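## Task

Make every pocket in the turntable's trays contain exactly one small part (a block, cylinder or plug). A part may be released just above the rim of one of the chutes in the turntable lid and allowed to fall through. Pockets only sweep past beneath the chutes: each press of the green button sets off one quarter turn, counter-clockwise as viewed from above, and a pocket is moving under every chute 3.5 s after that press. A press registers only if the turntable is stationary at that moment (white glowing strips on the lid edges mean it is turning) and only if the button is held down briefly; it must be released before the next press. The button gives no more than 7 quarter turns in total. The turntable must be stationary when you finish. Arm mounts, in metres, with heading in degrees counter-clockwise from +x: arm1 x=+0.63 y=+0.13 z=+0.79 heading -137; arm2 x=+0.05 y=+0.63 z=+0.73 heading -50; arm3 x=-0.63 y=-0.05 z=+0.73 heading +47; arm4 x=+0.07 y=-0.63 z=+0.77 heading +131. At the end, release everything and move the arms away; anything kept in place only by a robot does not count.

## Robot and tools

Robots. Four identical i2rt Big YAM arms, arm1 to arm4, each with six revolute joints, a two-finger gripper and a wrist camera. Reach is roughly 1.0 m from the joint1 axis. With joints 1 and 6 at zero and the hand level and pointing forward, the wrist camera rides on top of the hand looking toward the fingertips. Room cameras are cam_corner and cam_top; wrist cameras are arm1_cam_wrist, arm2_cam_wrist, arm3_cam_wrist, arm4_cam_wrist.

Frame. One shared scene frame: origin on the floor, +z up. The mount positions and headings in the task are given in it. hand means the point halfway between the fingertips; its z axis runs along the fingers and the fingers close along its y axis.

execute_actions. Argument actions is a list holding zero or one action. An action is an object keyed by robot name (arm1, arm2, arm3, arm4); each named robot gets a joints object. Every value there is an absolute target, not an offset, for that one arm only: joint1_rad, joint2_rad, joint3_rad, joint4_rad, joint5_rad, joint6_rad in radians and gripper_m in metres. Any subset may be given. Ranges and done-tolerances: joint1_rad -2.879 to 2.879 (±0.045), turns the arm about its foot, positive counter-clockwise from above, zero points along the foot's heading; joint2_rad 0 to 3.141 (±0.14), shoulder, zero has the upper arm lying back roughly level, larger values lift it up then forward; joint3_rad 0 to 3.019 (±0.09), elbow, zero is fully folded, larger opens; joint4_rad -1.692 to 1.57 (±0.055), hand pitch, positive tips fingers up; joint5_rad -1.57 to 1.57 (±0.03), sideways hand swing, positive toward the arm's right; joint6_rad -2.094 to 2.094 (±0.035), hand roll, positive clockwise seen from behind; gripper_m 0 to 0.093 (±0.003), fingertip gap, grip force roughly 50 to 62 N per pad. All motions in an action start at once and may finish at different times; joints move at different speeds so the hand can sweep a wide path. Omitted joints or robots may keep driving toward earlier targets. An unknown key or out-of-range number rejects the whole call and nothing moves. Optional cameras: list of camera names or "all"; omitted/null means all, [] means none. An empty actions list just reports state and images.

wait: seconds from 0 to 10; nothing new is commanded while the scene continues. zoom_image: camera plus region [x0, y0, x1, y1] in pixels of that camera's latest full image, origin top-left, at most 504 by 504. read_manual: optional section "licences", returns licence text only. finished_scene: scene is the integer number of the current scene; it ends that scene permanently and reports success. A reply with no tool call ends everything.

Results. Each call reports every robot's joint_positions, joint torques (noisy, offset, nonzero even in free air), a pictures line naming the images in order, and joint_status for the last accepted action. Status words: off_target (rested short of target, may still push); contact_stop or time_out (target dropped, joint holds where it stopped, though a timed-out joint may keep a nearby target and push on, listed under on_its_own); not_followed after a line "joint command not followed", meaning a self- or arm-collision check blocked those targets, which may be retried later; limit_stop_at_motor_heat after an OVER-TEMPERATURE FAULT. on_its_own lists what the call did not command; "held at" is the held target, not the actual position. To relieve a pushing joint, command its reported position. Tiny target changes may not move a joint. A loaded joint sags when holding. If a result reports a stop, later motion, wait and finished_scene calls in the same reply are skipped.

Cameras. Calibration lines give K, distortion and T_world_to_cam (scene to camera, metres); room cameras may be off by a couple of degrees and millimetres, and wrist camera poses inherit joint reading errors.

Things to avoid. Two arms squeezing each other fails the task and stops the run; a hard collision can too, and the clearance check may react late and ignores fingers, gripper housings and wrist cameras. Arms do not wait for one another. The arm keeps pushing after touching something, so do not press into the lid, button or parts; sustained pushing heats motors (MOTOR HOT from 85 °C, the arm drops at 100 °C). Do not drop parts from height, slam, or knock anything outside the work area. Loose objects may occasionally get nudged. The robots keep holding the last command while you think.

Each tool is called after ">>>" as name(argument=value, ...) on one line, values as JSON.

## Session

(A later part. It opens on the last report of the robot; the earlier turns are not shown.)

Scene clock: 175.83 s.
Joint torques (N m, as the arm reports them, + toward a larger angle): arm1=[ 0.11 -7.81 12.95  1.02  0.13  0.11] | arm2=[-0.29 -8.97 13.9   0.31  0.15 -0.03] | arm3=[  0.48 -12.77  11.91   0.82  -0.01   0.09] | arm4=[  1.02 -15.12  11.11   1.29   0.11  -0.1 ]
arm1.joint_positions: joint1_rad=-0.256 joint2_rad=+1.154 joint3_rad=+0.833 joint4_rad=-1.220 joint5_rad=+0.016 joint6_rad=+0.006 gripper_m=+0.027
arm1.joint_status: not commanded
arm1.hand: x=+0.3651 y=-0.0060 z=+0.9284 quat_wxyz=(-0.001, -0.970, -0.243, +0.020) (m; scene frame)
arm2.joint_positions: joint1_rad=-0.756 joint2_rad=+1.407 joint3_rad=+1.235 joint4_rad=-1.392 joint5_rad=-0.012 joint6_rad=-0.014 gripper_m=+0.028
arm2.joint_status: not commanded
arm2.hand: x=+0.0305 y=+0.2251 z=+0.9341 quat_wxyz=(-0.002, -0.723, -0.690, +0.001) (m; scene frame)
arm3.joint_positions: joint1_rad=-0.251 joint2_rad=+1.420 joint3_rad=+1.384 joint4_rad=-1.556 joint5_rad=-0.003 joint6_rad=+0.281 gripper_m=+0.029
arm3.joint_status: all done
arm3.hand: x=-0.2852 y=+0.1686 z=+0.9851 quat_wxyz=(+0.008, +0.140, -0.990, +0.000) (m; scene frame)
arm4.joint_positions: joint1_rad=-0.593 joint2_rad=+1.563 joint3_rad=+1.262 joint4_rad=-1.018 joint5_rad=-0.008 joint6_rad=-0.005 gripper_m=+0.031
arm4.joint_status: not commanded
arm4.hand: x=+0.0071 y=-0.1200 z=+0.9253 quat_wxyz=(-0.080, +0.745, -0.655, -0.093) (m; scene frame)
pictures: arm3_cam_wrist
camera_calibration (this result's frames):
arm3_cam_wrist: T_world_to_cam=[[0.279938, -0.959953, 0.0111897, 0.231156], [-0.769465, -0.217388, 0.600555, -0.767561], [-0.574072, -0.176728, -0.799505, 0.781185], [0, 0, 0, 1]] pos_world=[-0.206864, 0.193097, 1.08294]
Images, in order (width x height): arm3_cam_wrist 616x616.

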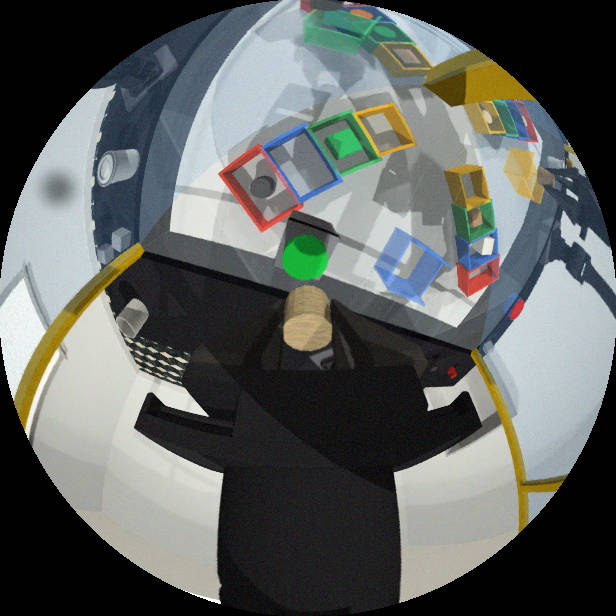

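>>> execute_actions(actions=[{"arm3":{"joints":{"joint4_rad":-1.49}}}], cameras=[])

>>> execute_actions(actions=[{"arm3":{"joints":{"joint3_rad":1.23,"joint4_rad":-1.325}}}], cameras=["arm3_cam_wrist"])

>>> execute_actions(actions=[{"arm3":{"joints":{"joint1_rad":-0.59,"joint2_rad":1.25}}}], cameras=[])

>>> execute_actions(actions=[{"arm3":{"joints":{"joint2_rad":1.315,"joint3_rad":1.15,"joint4_rad":-1.375}}}], cameras=[])

>>> wait(seconds=0.8)

>>> execute_actions(actions=[{"arm3":{"joints":{"gripper_m":0.093}},"arm4":{"joints":{"gripper_m":0.093}}}], cameras=[])

>>> execute_actions(actions=[{"arm3":{"joints":{"joint2_rad":0.7,"joint3_rad":0.8,"joint4_rad":-1.62,"joint6_rad":0}},"arm4":{"joints":{"joint2_rad":0.7,"joint3_rad":0.8,"joint4_rad":-1.62}}}], cameras=[])

>>> execute_actions(actions=[{"arm3":{"joints":{"joint1_rad":-2.39}},"arm4":{"joints":{"joint1_rad":-2.455}}}], cameras=[])

>>> execute_actions(actions=[{"arm3":{"joints":{"joint2_rad":1.68,"joint3_rad":1.33,"joint4_rad":-1.165}},"arm4":{"joints":{"joint2_rad":1.755,"joint3_rad":1.35,"joint4_rad":-1.1}}}], cameras=["arm3_cam_wrist","arm4_cam_wrist","cam_top"])

Scene clock: 197.93 s.
Joint torques (N m, as the arm reports them, + toward a larger angle): arm1=[ 0.18 -7.74 12.92  1.    0.12  0.11] | arm2=[-0.28 -9.21 13.98  0.3   0.16 -0.01] | arm3=[  0.87 -12.48  11.99   1.25  -0.02   0.1 ] | arm4=[  0.84 -14.95  11.23   1.36   0.12  -0.11]
arm1.joint_positions: joint1_rad=-0.256 joint2_rad=+1.154 joint3_rad=+0.833 joint4_rad=-1.220 joint5_rad=+0.016 joint6_rad=+0.006 gripper_m=+0.027
arm1.joint_status: not commanded
arm1.hand: x=+0.3651 y=-0.0060 z=+0.9284 quat_wxyz=(-0.001, -0.970, -0.243, +0.020) (m; scene frame)
arm2.joint_positions: joint1_rad=-0.756 joint2_rad=+1.407 joint3_rad=+1.235 joint4_rad=-1.392 joint5_rad=-0.012 joint6_rad=-0.014 gripper_m=+0.028
arm2.joint_status: not commanded
arm2.hand: x=+0.0305 y=+0.2251 z=+0.9341 quat_wxyz=(-0.002, -0.723, -0.690, +0.001) (m; scene frame)
arm3.joint_positions: joint1_rad=-0.251 joint2_rad=+1.420 joint3_rad=+1.384 joint4_rad=-1.504 joint5_rad=-0.003 joint6_rad=+0.281 gripper_m=+0.029
arm3.joint_status: all done
arm3.hand: x=-0.2742 y=+0.1755 z=+0.9852 quat_wxyz=(-0.016, +0.140, -0.990, -0.010) (m; scene frame)
arm4.joint_positions: joint1_rad=-0.593 joint2_rad=+1.563 joint3_rad=+1.262 joint4_rad=-1.018 joint5_rad=-0.008 joint6_rad=-0.005 gripper_m=+0.031
arm4.joint_status: not commanded
arm4.hand: x=+0.0071 y=-0.1200 z=+0.9253 quat_wxyz=(-0.080, +0.745, -0.655, -0.093) (m; scene frame)
pictures: none
No camera images: the call's "cameras" was empty. Leave "cameras" out to get every camera's image.

Scene clock: 198.83 s.
Joint torques (N m, as the arm reports them, + toward a larger angle): arm1=[ 0.15 -7.74 12.94  1.02  0.12  0.11] | arm2=[-0.45 -9.1  13.94  0.29  0.13 -0.01] | arm3=[  0.67 -10.     6.69   1.02  -0.03   0.08] | arm4=[  1.15 -15.41  11.15   1.36   0.09  -0.08]
arm1.joint_positions: joint1_rad=-0.256 joint2_rad=+1.154 joint3_rad=+0.833 joint4_rad=-1.220 joint5_rad=+0.016 joint6_rad=+0.006 gripper_m=+0.027
arm1.joint_status: not commanded
arm1.hand: x=+0.3651 y=-0.0060 z=+0.9284 quat_wxyz=(-0.001, -0.970, -0.243, +0.020) (m; scene frame)
arm2.joint_positions: joint1_rad=-0.756 joint2_rad=+1.407 joint3_rad=+1.235 joint4_rad=-1.392 joint5_rad=-0.012 joint6_rad=-0.014 gripper_m=+0.028
arm2.joint_status: not commanded
arm2.hand: x=+0.0305 y=+0.2251 z=+0.9341 quat_wxyz=(-0.002, -0.723, -0.690, +0.001) (m; scene frame)
arm3.joint_positions: joint1_rad=-0.251 joint2_rad=+1.397 joint3_rad=+1.251 joint4_rad=-1.332 joint5_rad=-0.003 joint6_rad=+0.281 gripper_m=+0.029
arm3.joint_status: all done
arm3.hand: x=-0.2720 y=+0.1770 z=+0.9444 quat_wxyz=(-0.044, +0.139, -0.989, -0.023) (m; scene frame)
arm4.joint_positions: joint1_rad=-0.593 joint2_rad=+1.563 joint3_rad=+1.262 joint4_rad=-1.018 joint5_rad=-0.008 joint6_rad=-0.005 gripper_m=+0.031
arm4.joint_status: not commanded
arm4.hand: x=+0.0071 y=-0.1200 z=+0.9253 quat_wxyz=(-0.080, +0.745, -0.655, -0.093) (m; scene frame)
pictures: arm3_cam_wrist
camera_calibration (this result's frames):
arm3_cam_wrist: T_world_to_cam=[[0.279688, -0.959886, -0.0198464, 0.265146], [-0.823544, -0.250484, 0.508953, -0.653522], [-0.493508, -0.126004, -0.860565, 0.828266], [0, 0, 0, 1]] pos_world=[-0.203606, 0.195178, 1.05065]
Images, in order (width x height): arm3_cam_wrist 616x616.

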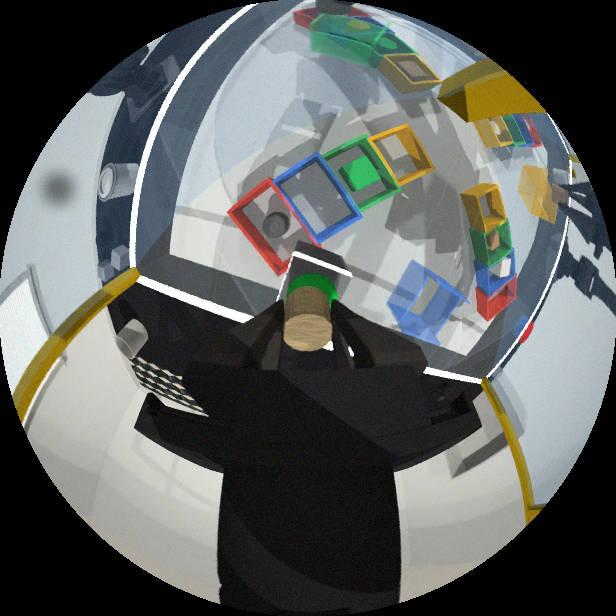

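Scene clock: 199.90 s.
Joint torques (N m, as the arm reports them, + toward a larger angle): arm1=[ 0.14 -7.64 12.95  1.    0.12  0.1 ] | arm2=[-0.35 -9.09 13.94  0.3   0.15 -0.02] | arm3=[ 2.24 -8.39  8.41  1.23 -0.05  0.06] | arm4=[  0.66 -15.27  11.18   1.37   0.1   -0.05]
arm1.joint_positions: joint1_rad=-0.256 joint2_rad=+1.154 joint3_rad=+0.833 joint4_rad=-1.220 joint5_rad=+0.016 joint6_rad=+0.006 gripper_m=+0.027
arm1.joint_status: not commanded
arm1.hand: x=+0.3651 y=-0.0060 z=+0.9284 quat_wxyz=(-0.001, -0.970, -0.243, +0.020) (m; scene frame)
arm2.joint_positions: joint1_rad=-0.756 joint2_rad=+1.407 joint3_rad=+1.235 joint4_rad=-1.392 joint5_rad=-0.012 joint6_rad=-0.014 gripper_m=+0.028
arm2.joint_status: not commanded
arm2.hand: x=+0.0305 y=+0.2251 z=+0.9341 quat_wxyz=(-0.002, -0.723, -0.690, +0.001) (m; scene frame)
arm3.joint_positions: joint1_rad=-0.594 joint2_rad=+1.243 joint3_rad=+1.227 joint4_rad=-1.330 joint5_rad=-0.003 joint6_rad=+0.282 gripper_m=+0.029
arm3.joint_status: all done
arm3.hand: x=-0.2395 y=+0.0379 z=+0.9940 quat_wxyz=(-0.110, -0.032, -0.993, -0.032) (m; scene frame)
arm4.joint_positions: joint1_rad=-0.593 joint2_rad=+1.563 joint3_rad=+1.262 joint4_rad=-1.018 joint5_rad=-0.008 joint6_rad=-0.005 gripper_m=+0.031
arm4.joint_status: not commanded
arm4.hand: x=+0.0071 y=-0.1200 z=+0.9253 quat_wxyz=(-0.080, +0.745, -0.655, -0.093) (m; scene frame)
pictures: none
No camera images: the call's "cameras" was empty. Leave "cameras" out to get every camera's image.

Scene clock: 200.83 s.
Joint torques (N m, as the arm reports them, + toward a larger angle): arm1=[ 0.15 -7.72 12.94  0.99  0.11  0.11] | arm2=[-0.37 -9.21 13.95  0.29  0.15 -0.04] | arm3=[  2.09 -11.3    8.63   0.07  -0.04   0.07] | arm4=[  1.19 -15.38  11.1    1.32   0.12  -0.11]
arm1.joint_positions: joint1_rad=-0.256 joint2_rad=+1.154 joint3_rad=+0.833 joint4_rad=-1.220 joint5_rad=+0.016 joint6_rad=+0.006 gripper_m=+0.027
arm1.joint_status: not commanded
arm1.hand: x=+0.3651 y=-0.0060 z=+0.9284 quat_wxyz=(-0.001, -0.970, -0.243, +0.020) (m; scene frame)
arm2.joint_positions: joint1_rad=-0.756 joint2_rad=+1.407 joint3_rad=+1.235 joint4_rad=-1.392 joint5_rad=-0.012 joint6_rad=-0.014 gripper_m=+0.028
arm2.joint_status: not commanded
arm2.hand: x=+0.0305 y=+0.2251 z=+0.9341 quat_wxyz=(-0.002, -0.723, -0.690, +0.001) (m; scene frame)
arm3.joint_positions: joint1_rad=-0.594 joint2_rad=+1.324 joint3_rad=+1.141 joint4_rad=-1.364 joint5_rad=-0.003 joint6_rad=+0.282 gripper_m=+0.029
arm3.joint_status: all done
arm3.hand: x=-0.2631 y=+0.0330 z=+0.9279 quat_wxyz=(-0.013, -0.032, -0.999, -0.007) (m; scene frame)
arm4.joint_positions: joint1_rad=-0.593 joint2_rad=+1.563 joint3_rad=+1.262 joint4_rad=-1.018 joint5_rad=-0.008 joint6_rad=-0.005 gripper_m=+0.031
arm4.joint_status: not commanded
arm4.hand: x=+0.0071 y=-0.1200 z=+0.9253 quat_wxyz=(-0.080, +0.745, -0.655, -0.093) (m; scene frame)
pictures: none
No camera images: the call's "cameras" was empty. Leave "cameras" out to get every camera's image.

Scene clock: 201.63 s.
Joint torques (N m, as the arm reports them, + toward a larger angle): arm1=[ 0.2  -7.75 12.96  1.    0.11  0.11] | arm2=[-0.32 -8.99 13.91  0.32  0.15 -0.03] | arm3=[  2.08 -10.82   8.52   0.11  -0.04   0.08] | arm4=[  1.21 -15.45  11.16   1.43   0.08  -0.07]
arm1.joint_positions: joint1_rad=-0.256 joint2_rad=+1.154 joint3_rad=+0.833 joint4_rad=-1.220 joint5_rad=+0.016 joint6_rad=+0.006 gripper_m=+0.027
arm1.joint_status: not commanded
arm1.hand: x=+0.3651 y=-0.0060 z=+0.9284 quat_wxyz=(-0.001, -0.970, -0.243, +0.020) (m; scene frame)
arm2.joint_positions: joint1_rad=-0.756 joint2_rad=+1.407 joint3_rad=+1.235 joint4_rad=-1.392 joint5_rad=-0.012 joint6_rad=-0.014 gripper_m=+0.028
arm2.joint_status: not commanded
arm2.hand: x=+0.0305 y=+0.2251 z=+0.9341 quat_wxyz=(-0.002, -0.723, -0.690, +0.001) (m; scene frame)
arm3.joint_positions: joint1_rad=-0.594 joint2_rad=+1.324 joint3_rad=+1.141 joint4_rad=-1.364 joint5_rad=-0.003 joint6_rad=+0.282 gripper_m=+0.029
arm3.joint_status: all done
arm3.hand: x=-0.2631 y=+0.0330 z=+0.9279 quat_wxyz=(-0.013, -0.032, -0.999, -0.007) (m; scene frame)
arm4.joint_positions: joint1_rad=-0.593 joint2_rad=+1.563 joint3_rad=+1.262 joint4_rad=-1.018 joint5_rad=-0.008 joint6_rad=-0.005 gripper_m=+0.031
arm4.joint_status: not commanded
arm4.hand: x=+0.0071 y=-0.1200 z=+0.9253 quat_wxyz=(-0.080, +0.745, -0.655, -0.093) (m; scene frame)
wait: 0.80 s; at rest by 0.27 s
pictures: arm1_cam_wrist, arm2_cam_wrist, arm3_cam_wrist, arm4_cam_wrist, cam_corner, cam_top
camera_calibration (this result's frames):
arm1_cam_wrist: T_world_to_cam=[[-0.460509, 0.887311, 0.0247284, 0.145539], [0.740645, 0.368737, 0.561674, -0.787563], [0.489261, 0.276971, -0.826989, 0.712688], [0, 0, 0, 1]] pos_world=[0.301636, -0.0361281, 1.02814]
arm2_cam_wrist: T_world_to_cam=[[-0.998147, 0.0598443, -0.0110357, 0.0312852], [0.0422795, 0.812422, 0.581535, -0.723599], [0.0437672, 0.579991, -0.813446, 0.751786], [0, 0, 0, 1]] pos_world=[0.0289171, 0.149966, 1.03268]
arm3_cam_wrist: T_world_to_cam=[[-0.0610396, -0.998133, -0.00202491, 0.0191899], [-0.822682, 0.0491611, 0.566372, -0.736821], [-0.565215, 0.036237, -0.824147, 0.74236], [0, 0, 0, 1]] pos_world=[-0.185405, 0.0284762, 1.02917]
arm4_cam_wrist: T_world_to_cam=[[0.993486, 0.113751, 0.00674589, -0.00423698], [0.102855, -0.920654, 0.376587, -0.455089], [0.0490477, -0.37344, -0.926357, 0.935045], [0, 0, 0, 1]] pos_world=[0.00515561, -0.0693141, 1.03759]
Images, in order (width x height): arm1_cam_wrist 616x616, arm2_cam_wrist 616x616, arm3_cam_wrist 616x616, arm4_cam_wrist 616x616, cam_corner 896x504, cam_top 896x504.

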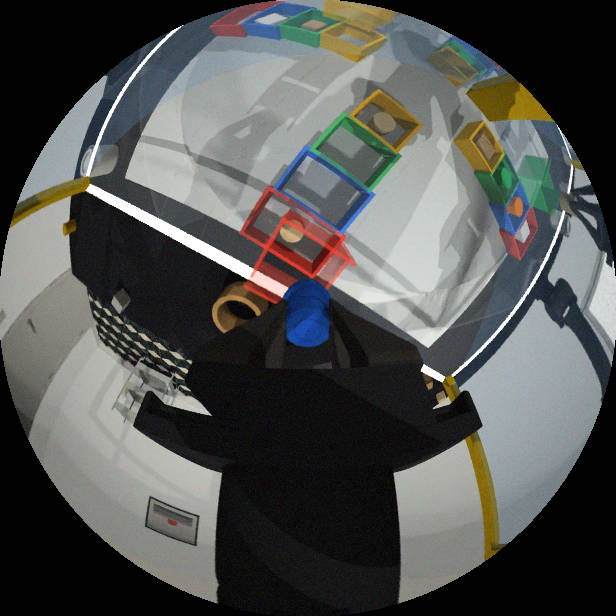

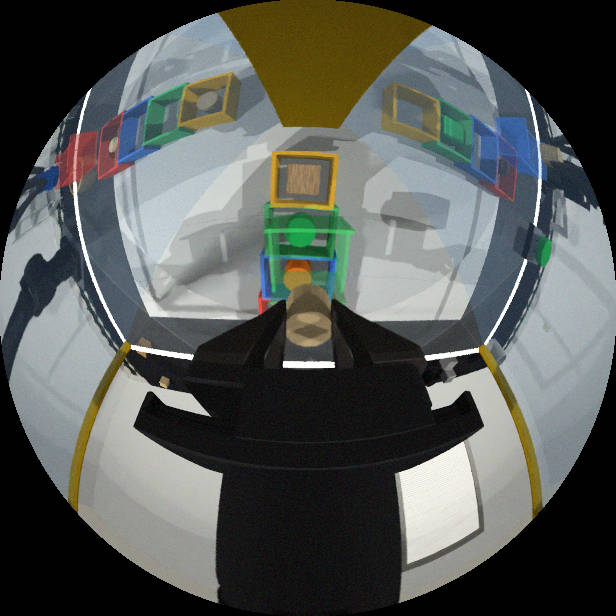

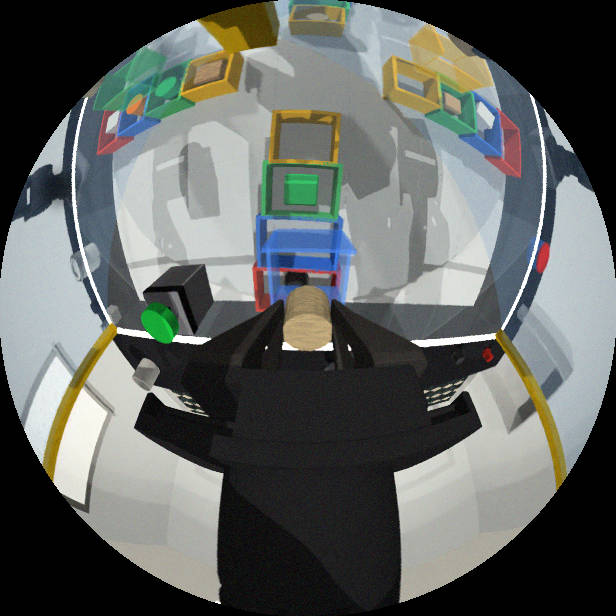

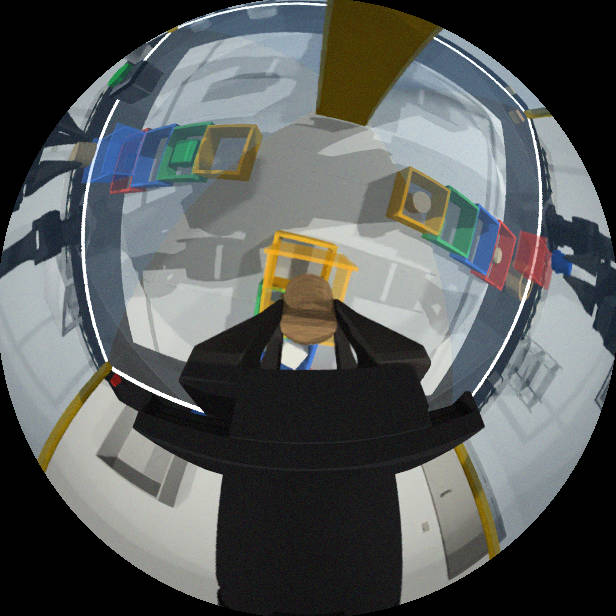

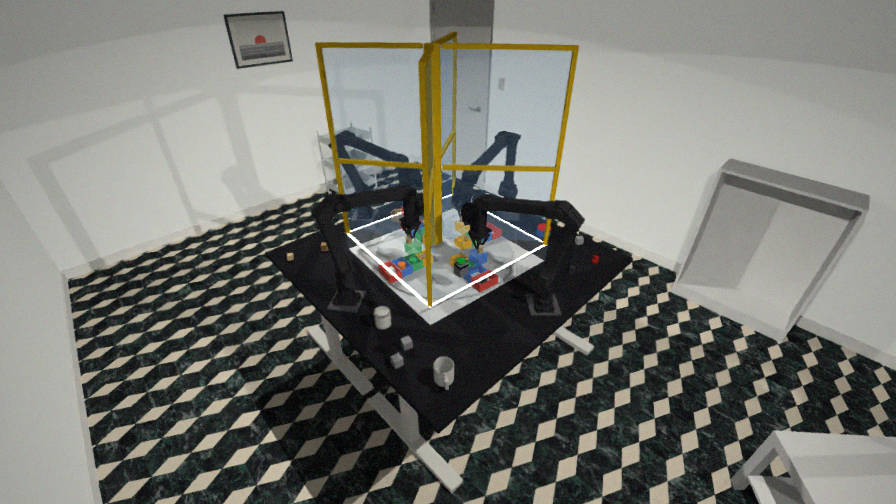

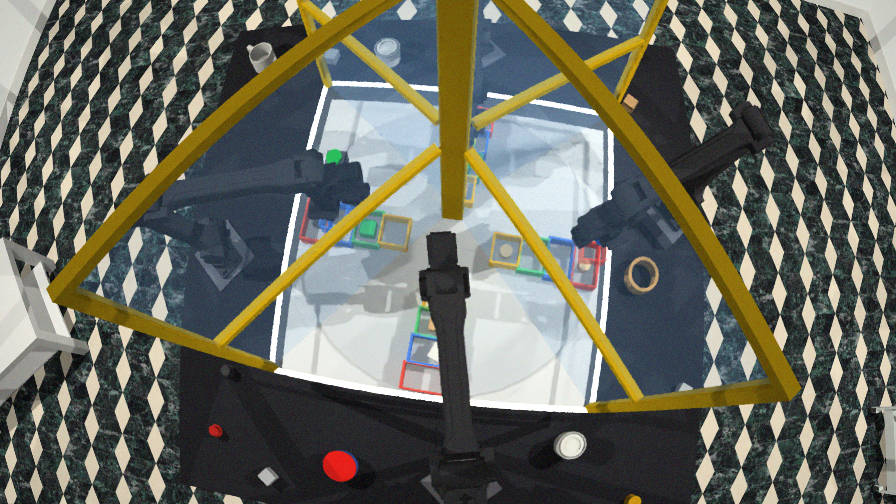

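Scene clock: 202.33 s.
Joint torques (N m, as the arm reports them, + toward a larger angle): arm1=[ 0.08 -7.7  12.94  0.99  0.12  0.11] | arm2=[-0.29 -9.16 13.99  0.27  0.13 -0.03] | arm3=[  1.97 -10.92   8.49   0.14  -0.07   0.1 ] | arm4=[  0.85 -15.35  11.22   1.35   0.11  -0.08]
arm1.joint_positions: joint1_rad=-0.256 joint2_rad=+1.154 joint3_rad=+0.833 joint4_rad=-1.220 joint5_rad=+0.016 joint6_rad=+0.006 gripper_m=+0.027
arm1.joint_status: not commanded
arm1.hand: x=+0.3651 y=-0.0060 z=+0.9284 quat_wxyz=(-0.001, -0.970, -0.243, +0.020) (m; scene frame)
arm2.joint_positions: joint1_rad=-0.756 joint2_rad=+1.407 joint3_rad=+1.235 joint4_rad=-1.392 joint5_rad=-0.012 joint6_rad=-0.014 gripper_m=+0.028
arm2.joint_status: not commanded
arm2.hand: x=+0.0305 y=+0.2251 z=+0.9341 quat_wxyz=(-0.002, -0.723, -0.690, +0.001) (m; scene frame)
arm3.joint_positions: joint1_rad=-0.594 joint2_rad=+1.324 joint3_rad=+1.141 joint4_rad=-1.364 joint5_rad=-0.003 joint6_rad=+0.282 gripper_m=+0.093
arm3.joint_status: all done
arm3.hand: x=-0.2631 y=+0.0330 z=+0.9279 quat_wxyz=(-0.013, -0.032, -0.999, -0.007) (m; scene frame)
arm4.joint_positions: joint1_rad=-0.593 joint2_rad=+1.563 joint3_rad=+1.262 joint4_rad=-1.018 joint5_rad=-0.008 joint6_rad=-0.005 gripper_m=+0.093
arm4.joint_status: all done
arm4.hand: x=+0.0071 y=-0.1200 z=+0.9253 quat_wxyz=(-0.080, +0.745, -0.655, -0.093) (m; scene frame)
pictures: none
No camera images: the call's "cameras" was empty. Leave "cameras" out to get every camera's image.

Scene clock: 203.70 s.
Joint torques (N m, as the arm reports them, + toward a larger angle): arm1=[ 0.17 -7.68 12.94  1.01  0.12  0.11] | arm2=[-0.36 -8.89 13.95  0.33  0.14 -0.03] | arm3=[ 1.64  0.36  7.69  0.36 -0.08 -0.15] | arm4=[ 0.72 -1.27  7.42 -0.32  0.13 -0.09]
arm1.joint_positions: joint1_rad=-0.256 joint2_rad=+1.154 joint3_rad=+0.833 joint4_rad=-1.220 joint5_rad=+0.016 joint6_rad=+0.006 gripper_m=+0.027
arm1.joint_status: not commanded
arm1.hand: x=+0.3651 y=-0.0060 z=+0.9284 quat_wxyz=(-0.001, -0.970, -0.243, +0.020) (m; scene frame)
arm2.joint_positions: joint1_rad=-0.756 joint2_rad=+1.407 joint3_rad=+1.235 joint4_rad=-1.392 joint5_rad=-0.012 joint6_rad=-0.014 gripper_m=+0.028
arm2.joint_status: not commanded
arm2.hand: x=+0.0305 y=+0.2251 z=+0.9341 quat_wxyz=(-0.002, -0.723, -0.690, +0.001) (m; scene frame)
arm3.joint_positions: joint1_rad=-0.594 joint2_rad=+0.695 joint3_rad=+0.804 joint4_rad=-1.612 joint5_rad=-0.003 joint6_rad=+0.010 gripper_m=+0.093
arm3.joint_status: all done
arm3.hand: x=-0.4641 y=-0.0117 z=+0.9495 quat_wxyz=(-0.036, +0.104, -0.994, -0.008) (m; scene frame)
arm4.joint_positions: joint1_rad=-0.593 joint2_rad=+0.699 joint3_rad=+0.804 joint4_rad=-1.609 joint5_rad=-0.008 joint6_rad=-0.005 gripper_m=+0.093
arm4.joint_status: all done
arm4.hand: x=+0.0484 y=-0.4581 z=+0.9902 quat_wxyz=(-0.019, +0.750, -0.660, -0.024) (m; scene frame)
pictures: none
No camera images: the call's "cameras" was empty. Leave "cameras" out to get every camera's image.

Scene clock: 205.63 s.
Joint torques (N m, as the arm reports them, + toward a larger angle): arm1=[ 0.19 -7.7  12.95  1.02  0.12  0.11] | arm2=[-0.34 -9.28 13.94  0.24  0.13 -0.03] | arm3=[ 0.94  0.09  7.65  0.33 -0.07 -0.04] | arm4=[ 0.23 -1.1   7.53 -0.16  0.08 -0.1 ]
arm1.joint_positions: joint1_rad=-0.256 joint2_rad=+1.154 joint3_rad=+0.833 joint4_rad=-1.220 joint5_rad=+0.016 joint6_rad=+0.006 gripper_m=+0.027
arm1.joint_status: not commanded
arm1.hand: x=+0.3651 y=-0.0060 z=+0.9284 quat_wxyz=(-0.001, -0.970, -0.243, +0.020) (m; scene frame)
arm2.joint_positions: joint1_rad=-0.756 joint2_rad=+1.407 joint3_rad=+1.235 joint4_rad=-1.392 joint5_rad=-0.012 joint6_rad=-0.014 gripper_m=+0.028
arm2.joint_status: not commanded
arm2.hand: x=+0.0305 y=+0.2251 z=+0.9341 quat_wxyz=(-0.002, -0.723, -0.690, +0.001) (m; scene frame)
arm3.joint_positions: joint1_rad=-2.381 joint2_rad=+0.695 joint3_rad=+0.804 joint4_rad=-1.612 joint5_rad=-0.003 joint6_rad=+0.008 gripper_m=+0.093
arm3.joint_status: all done
arm3.hand: x=-0.6304 y=-0.2194 z=+0.9477 quat_wxyz=(-0.025, -0.709, -0.705, +0.019) (m; scene frame)
arm4.joint_positions: joint1_rad=-2.452 joint2_rad=+0.699 joint3_rad=+0.804 joint4_rad=-1.609 joint5_rad=-0.008 joint6_rad=-0.005 gripper_m=+0.093
arm4.joint_status: all done
arm4.hand: x=+0.2399 y=-0.6562 z=+0.9925 quat_wxyz=(-0.037, -0.080, -0.996, +0.002) (m; scene frame)
pictures: none
No camera images: the call's "cameras" was empty. Leave "cameras" out to get every camera's image.

Scene clock: 207.33 s.
Joint torques (N m, as the arm reports them, + toward a larger angle): arm1=[ 0.17 -7.7  12.94  1.02  0.12  0.11] | arm2=[-0.27 -9.22 13.96  0.31  0.16 -0.02] | arm3=[  0.85 -16.56   9.71   0.86  -0.08  -0.08] | arm4=[  0.7  -16.5    9.48   0.55   0.12  -0.07]
arm1.joint_positions: joint1_rad=-0.256 joint2_rad=+1.154 joint3_rad=+0.833 joint4_rad=-1.220 joint5_rad=+0.016 joint6_rad=+0.006 gripper_m=+0.027
arm1.joint_status: not commanded
arm1.hand: x=+0.3651 y=-0.0060 z=+0.9284 quat_wxyz=(-0.001, -0.970, -0.243, +0.020) (m; scene frame)
arm2.joint_positions: joint1_rad=-0.756 joint2_rad=+1.407 joint3_rad=+1.235 joint4_rad=-1.392 joint5_rad=-0.012 joint6_rad=-0.014 gripper_m=+0.028
arm2.joint_status: not commanded
arm2.hand: x=+0.0305 y=+0.2251 z=+0.9341 quat_wxyz=(-0.002, -0.723, -0.690, +0.001) (m; scene frame)
arm3.joint_positions: joint1_rad=-2.381 joint2_rad=+1.689 joint3_rad=+1.299 joint4_rad=-1.172 joint5_rad=-0.003 joint6_rad=+0.008 gripper_m=+0.093
arm3.joint_status: all done
arm3.hand: x=-0.6294 y=-0.5375 z=+0.8320 quat_wxyz=(-0.004, -0.709, -0.705, -0.001) (m; scene frame)
arm4.joint_positions: joint1_rad=-2.452 joint2_rad=+1.776 joint3_rad=+1.314 joint4_rad=-1.110 joint5_rad=-0.008 joint6_rad=-0.005 gripper_m=+0.093
arm4.joint_status: all done
arm4.hand: x=+0.5713 y=-0.7124 z=+0.8446 quat_wxyz=(-0.003, -0.080, -0.997, -0.001) (m; scene frame)
pictures: arm3_cam_wrist, arm4_cam_wrist, cam_top
camera_calibration (this result's frames):
arm3_cam_wrist: T_world_to_cam=[[-0.999981, 0.0027287, 0.00555489, -0.632077], [0.00545843, 0.811877, 0.583803, -0.0391076], [-0.00291686, 0.583822, -0.811877, 1.11499], [0, 0, 0, 1]] pos_world=[-0.628599, -0.617481, 0.931577]
arm4_cam_wrist: T_world_to_cam=[[-0.17256, -0.984957, 0.00915605, -0.615422], [-0.796735, 0.145038, 0.586667, 0.0675613], [-0.579169, 0.0939401, -0.809777, 1.2048], [0, 0, 0, 1]] pos_world=[0.645413, -0.729142, 0.941616]
Images, in order (width x height): arm3_cam_wrist 616x616, arm4_cam_wrist 616x616, cam_top 896x504.

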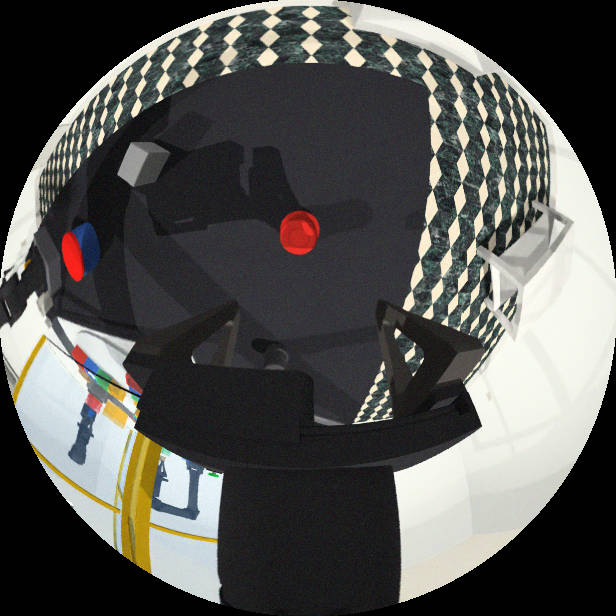

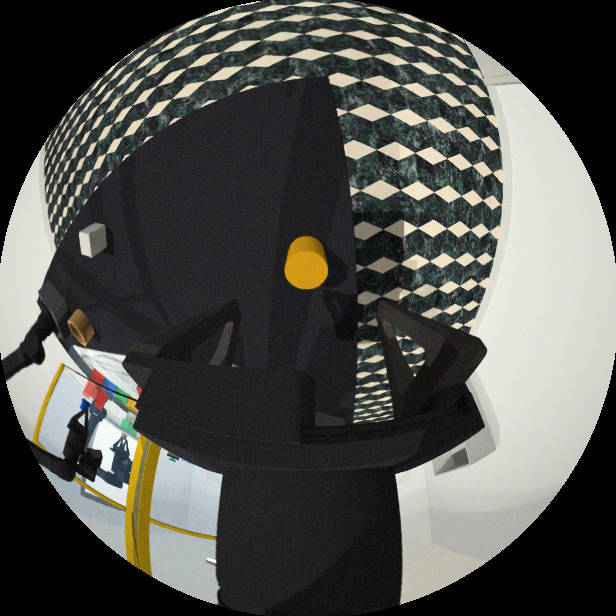

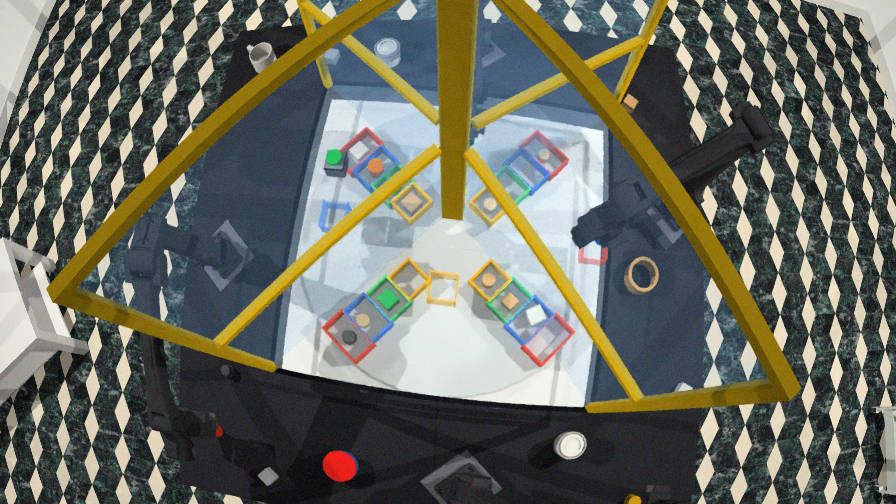

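>>> execute_actions(actions=[{"arm3":{"joints":{"joint1_rad":-2.372,"joint2_rad":1.857,"joint3_rad":1.33,"joint4_rad":-0.99}},"arm4":{"joints":{"joint2_rad":1.885,"joint3_rad":1.24,"joint4_rad":-0.89}}}], cameras=["arm3_cam_wrist","arm4_cam_wrist"])

>>> execute_actions(actions=[{"arm3":{"joints":{"gripper_m":0}},"arm4":{"joints":{"gripper_m":0}}}], cameras=[])

>>> execute_actions(actions=[{"arm3":{"joints":{"joint2_rad":1.6}},"arm4":{"joints":{"joint2_rad":1.6}}}], cameras=["arm3_cam_wrist","arm4_cam_wrist"])

Scene clock: 217.97 s.
Joint torques (N m, as the arm reports them, + toward a larger angle): arm1=[ 0.21 -7.71 12.96  1.    0.12  0.11] | arm2=[-0.36 -9.12 13.88  0.26  0.15 -0.03] | arm3=[  2.25 -18.4    8.89   1.1   -0.05  -0.07] | arm4=[  0.75 -17.62   6.63   0.74   0.1   -0.09]
arm1.joint_positions: joint1_rad=-0.256 joint2_rad=+1.154 joint3_rad=+0.833 joint4_rad=-1.220 joint5_rad=+0.016 joint6_rad=+0.006 gripper_m=+0.027
arm1.joint_status: not commanded
arm1.hand: x=+0.3651 y=-0.0060 z=+0.9284 quat_wxyz=(-0.001, -0.970, -0.243, +0.020) (m; scene frame)
arm2.joint_positions: joint1_rad=-0.756 joint2_rad=+1.407 joint3_rad=+1.235 joint4_rad=-1.392 joint5_rad=-0.012 joint6_rad=-0.014 gripper_m=+0.028
arm2.joint_status: not commanded
arm2.hand: x=+0.0305 y=+0.2251 z=+0.9341 quat_wxyz=(-0.002, -0.723, -0.690, +0.001) (m; scene frame)
arm3.joint_positions: joint1_rad=-2.381 joint2_rad=+1.866 joint3_rad=+1.299 joint4_rad=-1.003 joint5_rad=-0.003 joint6_rad=+0.008 gripper_m=+0.093
arm3.joint_status: all done
arm3.hand: x=-0.6290 y=-0.5670 z=+0.7464 quat_wxyz=(-0.001, -0.709, -0.705, -0.004) (m; scene frame)
arm4.joint_positions: joint1_rad=-2.452 joint2_rad=+1.907 joint3_rad=+1.230 joint4_rad=-0.905 joint5_rad=-0.008 joint6_rad=-0.005 gripper_m=+0.093
arm4.joint_status: all done
arm4.hand: x=+0.5708 y=-0.7128 z=+0.7540 quat_wxyz=(+0.002, -0.080, -0.997, -0.001) (m; scene frame)
pictures: arm3_cam_wrist, arm4_cam_wrist
camera_calibration (this result's frames):
arm3_cam_wrist: T_world_to_cam=[[-0.999981, 0.00265068, 0.0055927, -0.631221], [0.0054421, 0.806949, 0.590596, 0.0269122], [-0.00294755, 0.590615, -0.806948, 1.06285], [0, 0, 0, 1]] pos_world=[-0.628223, -0.647777, 0.845299]
arm4_cam_wrist: T_world_to_cam=[[-0.172523, -0.984962, 0.00922531, -0.615142], [-0.791397, 0.144183, 0.594056, 0.111174], [-0.586452, 0.0951876, -0.804371, 1.13212], [0, 0, 0, 1]] pos_world=[0.645791, -0.729685, 0.850276]
Images, in order (width x height): arm3_cam_wrist 616x616, arm4_cam_wrist 616x616.

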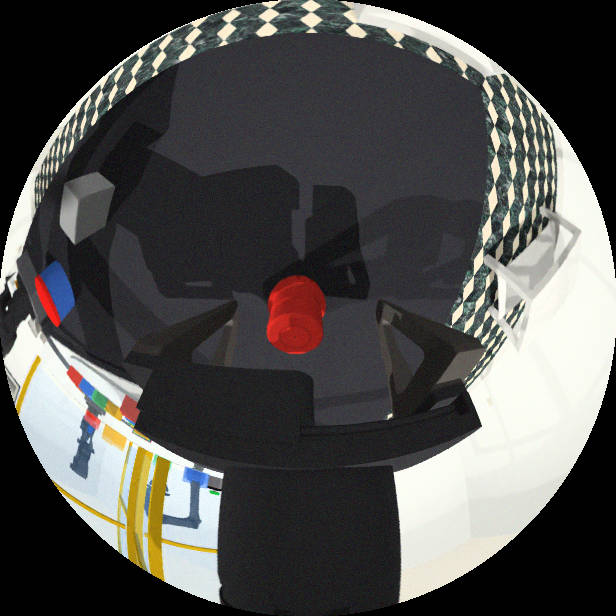

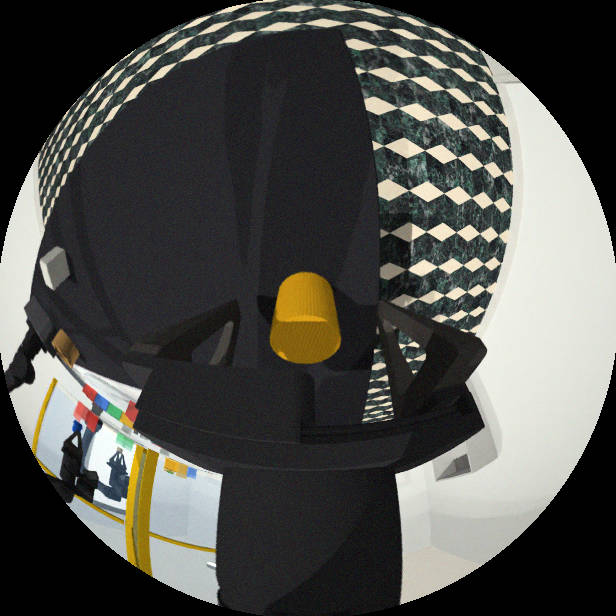

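Scene clock: 218.67 s.
Joint torques (N m, as the arm reports them, + toward a larger angle): arm1=[ 0.23 -7.76 12.95  0.99  0.12  0.11] | arm2=[-0.31 -9.23 14.01  0.3   0.16 -0.03] | arm3=[  2.78 -18.21   8.84   1.09  -0.03  -0.09] | arm4=[  0.43 -17.31   6.63   0.79   0.14  -0.1 ]
arm1.joint_positions: joint1_rad=-0.256 joint2_rad=+1.154 joint3_rad=+0.833 joint4_rad=-1.220 joint5_rad=+0.016 joint6_rad=+0.006 gripper_m=+0.027
arm1.joint_status: not commanded
arm1.hand: x=+0.3651 y=-0.0060 z=+0.9284 quat_wxyz=(-0.001, -0.970, -0.243, +0.020) (m; scene frame)
arm2.joint_positions: joint1_rad=-0.756 joint2_rad=+1.407 joint3_rad=+1.235 joint4_rad=-1.392 joint5_rad=-0.012 joint6_rad=-0.014 gripper_m=+0.028
arm2.joint_status: not commanded
arm2.hand: x=+0.0305 y=+0.2251 z=+0.9341 quat_wxyz=(-0.002, -0.723, -0.690, +0.001) (m; scene frame)
arm3.joint_positions: joint1_rad=-2.381 joint2_rad=+1.866 joint3_rad=+1.299 joint4_rad=-1.003 joint5_rad=-0.004 joint6_rad=+0.008 gripper_m=+0.028
arm3.joint_status: gripper_m off_target (ended at +0.028, target +0.000)
arm3.hand: x=-0.6289 y=-0.5670 z=+0.7464 quat_wxyz=(-0.001, -0.709, -0.705, -0.004) (m; scene frame)
arm4.joint_positions: joint1_rad=-2.452 joint2_rad=+1.907 joint3_rad=+1.230 joint4_rad=-0.905 joint5_rad=-0.008 joint6_rad=-0.005 gripper_m=+0.038
arm4.joint_status: gripper_m off_target (ended at +0.038, target +0.000)
arm4.hand: x=+0.5708 y=-0.7128 z=+0.7540 quat_wxyz=(+0.002, -0.080, -0.997, -0.001) (m; scene frame)
pictures: none
No camera images: the call's "cameras" was empty. Leave "cameras" out to get every camera's image.

Scene clock: 219.93 s.
Joint torques (N m, as the arm reports them, + toward a larger angle): arm1=[ 0.17 -7.7  12.95  1.01  0.12  0.11] | arm2=[-0.21 -9.11 13.94  0.26  0.16 -0.03] | arm3=[  2.17 -15.61  10.08   1.65  -0.02  -0.08] | arm4=[  0.35 -13.05   8.28   1.42   0.09  -0.09]
arm1.joint_positions: joint1_rad=-0.256 joint2_rad=+1.154 joint3_rad=+0.833 joint4_rad=-1.220 joint5_rad=+0.016 joint6_rad=+0.006 gripper_m=+0.027
arm1.joint_status: not commanded
arm1.hand: x=+0.3651 y=-0.0060 z=+0.9284 quat_wxyz=(-0.001, -0.970, -0.243, +0.020) (m; scene frame)
arm2.joint_positions: joint1_rad=-0.756 joint2_rad=+1.407 joint3_rad=+1.235 joint4_rad=-1.392 joint5_rad=-0.012 joint6_rad=-0.014 gripper_m=+0.028
arm2.joint_status: not commanded
arm2.hand: x=+0.0305 y=+0.2251 z=+0.9341 quat_wxyz=(-0.002, -0.723, -0.690, +0.001) (m; scene frame)
arm3.joint_positions: joint1_rad=-2.381 joint2_rad=+1.601 joint3_rad=+1.299 joint4_rad=-1.003 joint5_rad=-0.004 joint6_rad=+0.008 gripper_m=+0.028
arm3.joint_status: all done
arm3.hand: x=-0.6294 y=-0.5787 z=+0.8801 quat_wxyz=(-0.095, -0.703, -0.699, +0.089) (m; scene frame)
arm4.joint_positions: joint1_rad=-2.452 joint2_rad=+1.597 joint3_rad=+1.230 joint4_rad=-0.905 joint5_rad=-0.008 joint6_rad=-0.005 gripper_m=+0.038
arm4.joint_status: all done
arm4.hand: x=+0.5923 y=-0.7156 z=+0.9092 quat_wxyz=(-0.152, -0.078, -0.985, +0.012) (m; scene frame)
pictures: arm3_cam_wrist, arm4_cam_wrist
camera_calibration (this result's frames):
arm3_cam_wrist: T_world_to_cam=[[-0.999983, 0.00473318, 0.00336462, -0.629118], [0.00562593, 0.933229, 0.359237, 0.234258], [-0.00143962, 0.35925, -0.93324, 1.15588], [0, 0, 0, 1]] pos_world=[-0.628761, -0.630888, 0.996675]
arm4_cam_wrist: T_world_to_cam=[[-0.173391, -0.98483, 0.00672545, -0.612726], [-0.932732, 0.166403, 0.319875, 0.385305], [-0.316142, 0.0491904, -0.947436, 1.20696], [0, 0, 0, 1]] pos_world=[0.634715, -0.726917, 1.02439]
Images, in order (width x height): arm3_cam_wrist 616x616, arm4_cam_wrist 616x616.

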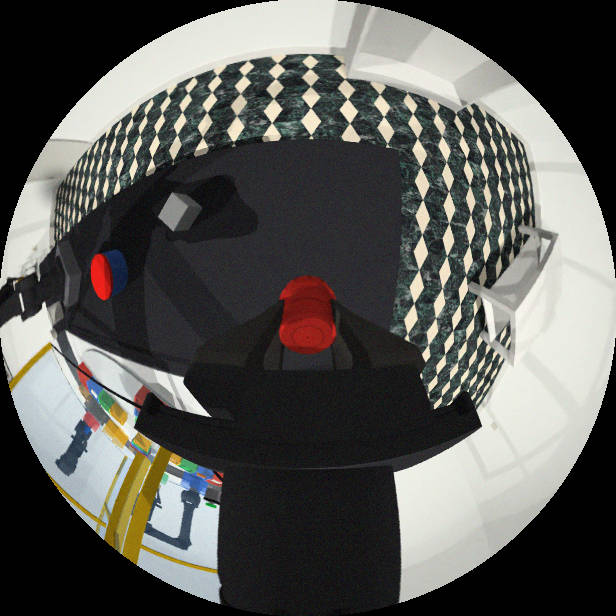

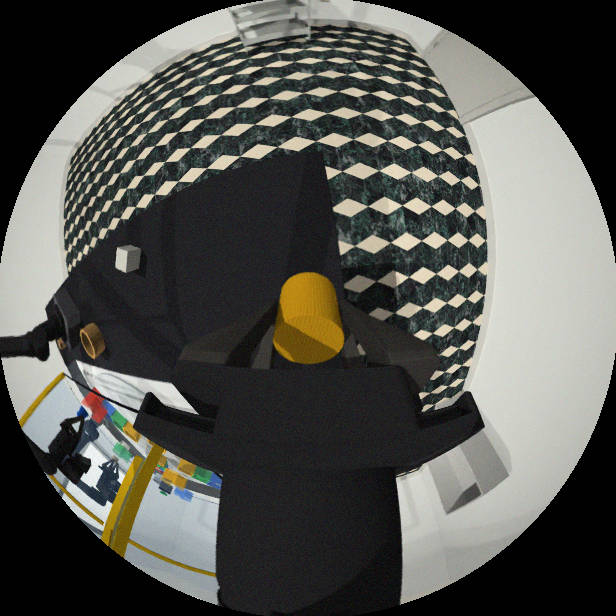

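>>> execute_actions(actions=[{"arm3":{"joints":{"joint2_rad":0.7,"joint3_rad":0.8,"joint4_rad":-1.62}},"arm4":{"joints":{"joint2_rad":0.7,"joint3_rad":0.8,"joint4_rad":-1.62}}}], cameras=[])

>>> execute_actions(actions=[{"arm3":{"joints":{"joint1_rad":-0.262,"joint6_rad":0.29}},"arm4":{"joints":{"joint1_rad":-0.59}}}], cameras=[])

>>> execute_actions(actions=[{"arm3":{"joints":{"joint2_rad":1.41,"joint3_rad":1.44,"joint4_rad":-1.49}},"arm4":{"joints":{"joint2_rad":1.54,"joint3_rad":1.31,"joint4_rad":-1.0}}}], cameras=["arm3_cam_wrist","arm4_cam_wrist"])

Scene clock: 230.20 s.
Joint torques (N m, as the arm reports them, + toward a larger angle): arm1=[ 0.09 -7.75 12.95  1.02  0.11  0.11] | arm2=[-0.17 -9.32 13.98  0.24  0.15 -0.01] | arm3=[ 2.21 -0.02  7.84  0.1  -0.04 -0.08] | arm4=[ 0.48 -1.13  7.58 -0.22  0.1  -0.1 ]
arm1.joint_positions: joint1_rad=-0.256 joint2_rad=+1.154 joint3_rad=+0.833 joint4_rad=-1.220 joint5_rad=+0.016 joint6_rad=+0.006 gripper_m=+0.027
arm1.joint_status: not commanded
arm1.hand: x=+0.3651 y=-0.0060 z=+0.9284 quat_wxyz=(-0.001, -0.970, -0.243, +0.020) (m; scene frame)
arm2.joint_positions: joint1_rad=-0.756 joint2_rad=+1.407 joint3_rad=+1.235 joint4_rad=-1.392 joint5_rad=-0.012 joint6_rad=-0.014 gripper_m=+0.028
arm2.joint_status: not commanded
arm2.hand: x=+0.0305 y=+0.2251 z=+0.9341 quat_wxyz=(-0.002, -0.723, -0.690, +0.001) (m; scene frame)
arm3.joint_positions: joint1_rad=-2.381 joint2_rad=+0.696 joint3_rad=+0.804 joint4_rad=-1.610 joint5_rad=-0.004 joint6_rad=+0.008 gripper_m=+0.028
arm3.joint_status: all done
arm3.hand: x=-0.6303 y=-0.2200 z=+0.9474 quat_wxyz=(-0.025, -0.709, -0.705, +0.019) (m; scene frame)
arm4.joint_positions: joint1_rad=-2.452 joint2_rad=+0.699 joint3_rad=+0.802 joint4_rad=-1.609 joint5_rad=-0.008 joint6_rad=-0.005 gripper_m=+0.038
arm4.joint_status: all done
arm4.hand: x=+0.2396 y=-0.6561 z=+0.9917 quat_wxyz=(-0.036, -0.080, -0.996, +0.002) (m; scene frame)
pictures: none
No camera images: the call's "cameras" was empty. Leave "cameras" out to get every camera's image.

Scene clock: 232.23 s.
Joint torques (N m, as the arm reports them, + toward a larger angle): arm1=[ 0.17 -7.72 12.94  0.99  0.12  0.11] | arm2=[-0.26 -9.24 13.9   0.27  0.15 -0.02] | arm3=[2.46 0.28 7.77 0.21 0.02 0.1 ] | arm4=[ 1.03 -1.73  7.62 -0.29  0.1  -0.08]
arm1.joint_positions: joint1_rad=-0.256 joint2_rad=+1.154 joint3_rad=+0.833 joint4_rad=-1.220 joint5_rad=+0.016 joint6_rad=+0.006 gripper_m=+0.027
arm1.joint_status: not commanded
arm1.hand: x=+0.3651 y=-0.0060 z=+0.9284 quat_wxyz=(-0.001, -0.970, -0.243, +0.020) (m; scene frame)
arm2.joint_positions: joint1_rad=-0.756 joint2_rad=+1.407 joint3_rad=+1.235 joint4_rad=-1.392 joint5_rad=-0.012 joint6_rad=-0.014 gripper_m=+0.028
arm2.joint_status: not commanded
arm2.hand: x=+0.0305 y=+0.2251 z=+0.9341 quat_wxyz=(-0.002, -0.723, -0.690, +0.001) (m; scene frame)
arm3.joint_positions: joint1_rad=-0.271 joint2_rad=+0.696 joint3_rad=+0.804 joint4_rad=-1.610 joint5_rad=-0.004 joint6_rad=+0.280 gripper_m=+0.028
arm3.joint_status: all done
arm3.hand: x=-0.4842 y=+0.0400 z=+0.9494 quat_wxyz=(-0.033, +0.130, -0.991, -0.018) (m; scene frame)
arm4.joint_positions: joint1_rad=-0.593 joint2_rad=+0.699 joint3_rad=+0.802 joint4_rad=-1.609 joint5_rad=-0.008 joint6_rad=-0.005 gripper_m=+0.038
arm4.joint_status: all done
arm4.hand: x=+0.0484 y=-0.4585 z=+0.9894 quat_wxyz=(-0.018, +0.751, -0.660, -0.023) (m; scene frame)
pictures: none
No camera images: the call's "cameras" was empty. Leave "cameras" out to get every camera's image.

Scene clock: 233.77 s.
Joint torques (N m, as the arm reports them, + toward a larger angle): arm1=[ 0.17 -7.75 12.94  1.02  0.12  0.11] | arm2=[-0.26 -9.   13.96  0.28  0.16 -0.04] | arm3=[  2.12 -13.09  12.2    0.98   0.03   0.11] | arm4=[  0.9  -15.28  11.16   1.4    0.12  -0.07]
arm1.joint_positions: joint1_rad=-0.256 joint2_rad=+1.154 joint3_rad=+0.833 joint4_rad=-1.220 joint5_rad=+0.016 joint6_rad=+0.006 gripper_m=+0.027
arm1.joint_status: not commanded
arm1.hand: x=+0.3651 y=-0.0060 z=+0.9284 quat_wxyz=(-0.001, -0.970, -0.243, +0.020) (m; scene frame)
arm2.joint_positions: joint1_rad=-0.756 joint2_rad=+1.407 joint3_rad=+1.235 joint4_rad=-1.392 joint5_rad=-0.012 joint6_rad=-0.014 gripper_m=+0.028
arm2.joint_status: not commanded
arm2.hand: x=+0.0305 y=+0.2251 z=+0.9341 quat_wxyz=(-0.002, -0.723, -0.690, +0.001) (m; scene frame)
arm3.joint_positions: joint1_rad=-0.271 joint2_rad=+1.422 joint3_rad=+1.382 joint4_rad=-1.497 joint5_rad=-0.004 joint6_rad=+0.280 gripper_m=+0.028
arm3.joint_status: all done
arm3.hand: x=-0.2688 y=+0.1695 z=+0.9839 quat_wxyz=(-0.017, +0.130, -0.991, -0.011) (m; scene frame)
arm4.joint_positions: joint1_rad=-0.593 joint2_rad=+1.562 joint3_rad=+1.262 joint4_rad=-1.018 joint5_rad=-0.008 joint6_rad=-0.005 gripper_m=+0.038
arm4.joint_status: all done
arm4.hand: x=+0.0069 y=-0.1201 z=+0.9255 quat_wxyz=(-0.080, +0.746, -0.655, -0.093) (m; scene frame)
pictures: arm3_cam_wrist, arm4_cam_wrist
camera_calibration (this result's frames):
arm3_cam_wrist: T_world_to_cam=[[0.26131, -0.965239, -0.00547071, 0.239662], [-0.801093, -0.220027, 0.55663, -0.718868], [-0.538485, -0.14107, -0.830742, 0.824072], [0, 0, 0, 1]] pos_world=[-0.194756, 0.189413, 1.08605]
arm4_cam_wrist: T_world_to_cam=[[0.993443, 0.114129, 0.00674014, -0.00399076], [0.103226, -0.920756, 0.376235, -0.45486], [0.0491454, -0.373072, -0.9265, 0.935391], [0, 0, 0, 1]] pos_world=[0.0049478, -0.0693908, 1.0378]
Images, in order (width x height): arm3_cam_wrist 616x616, arm4_cam_wrist 616x616.

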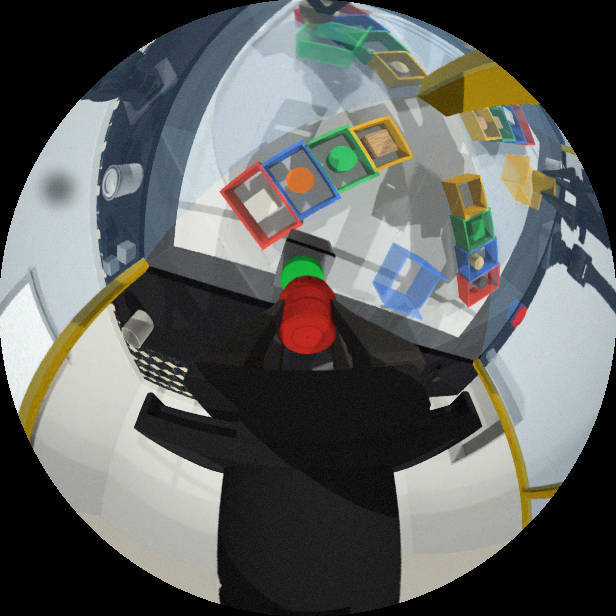

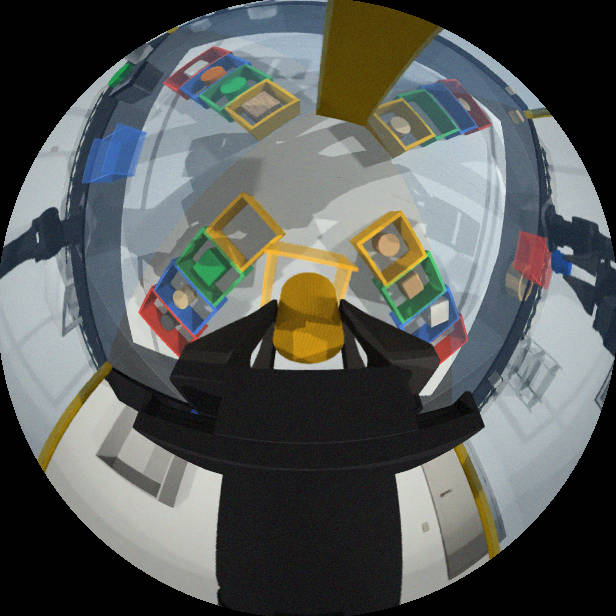

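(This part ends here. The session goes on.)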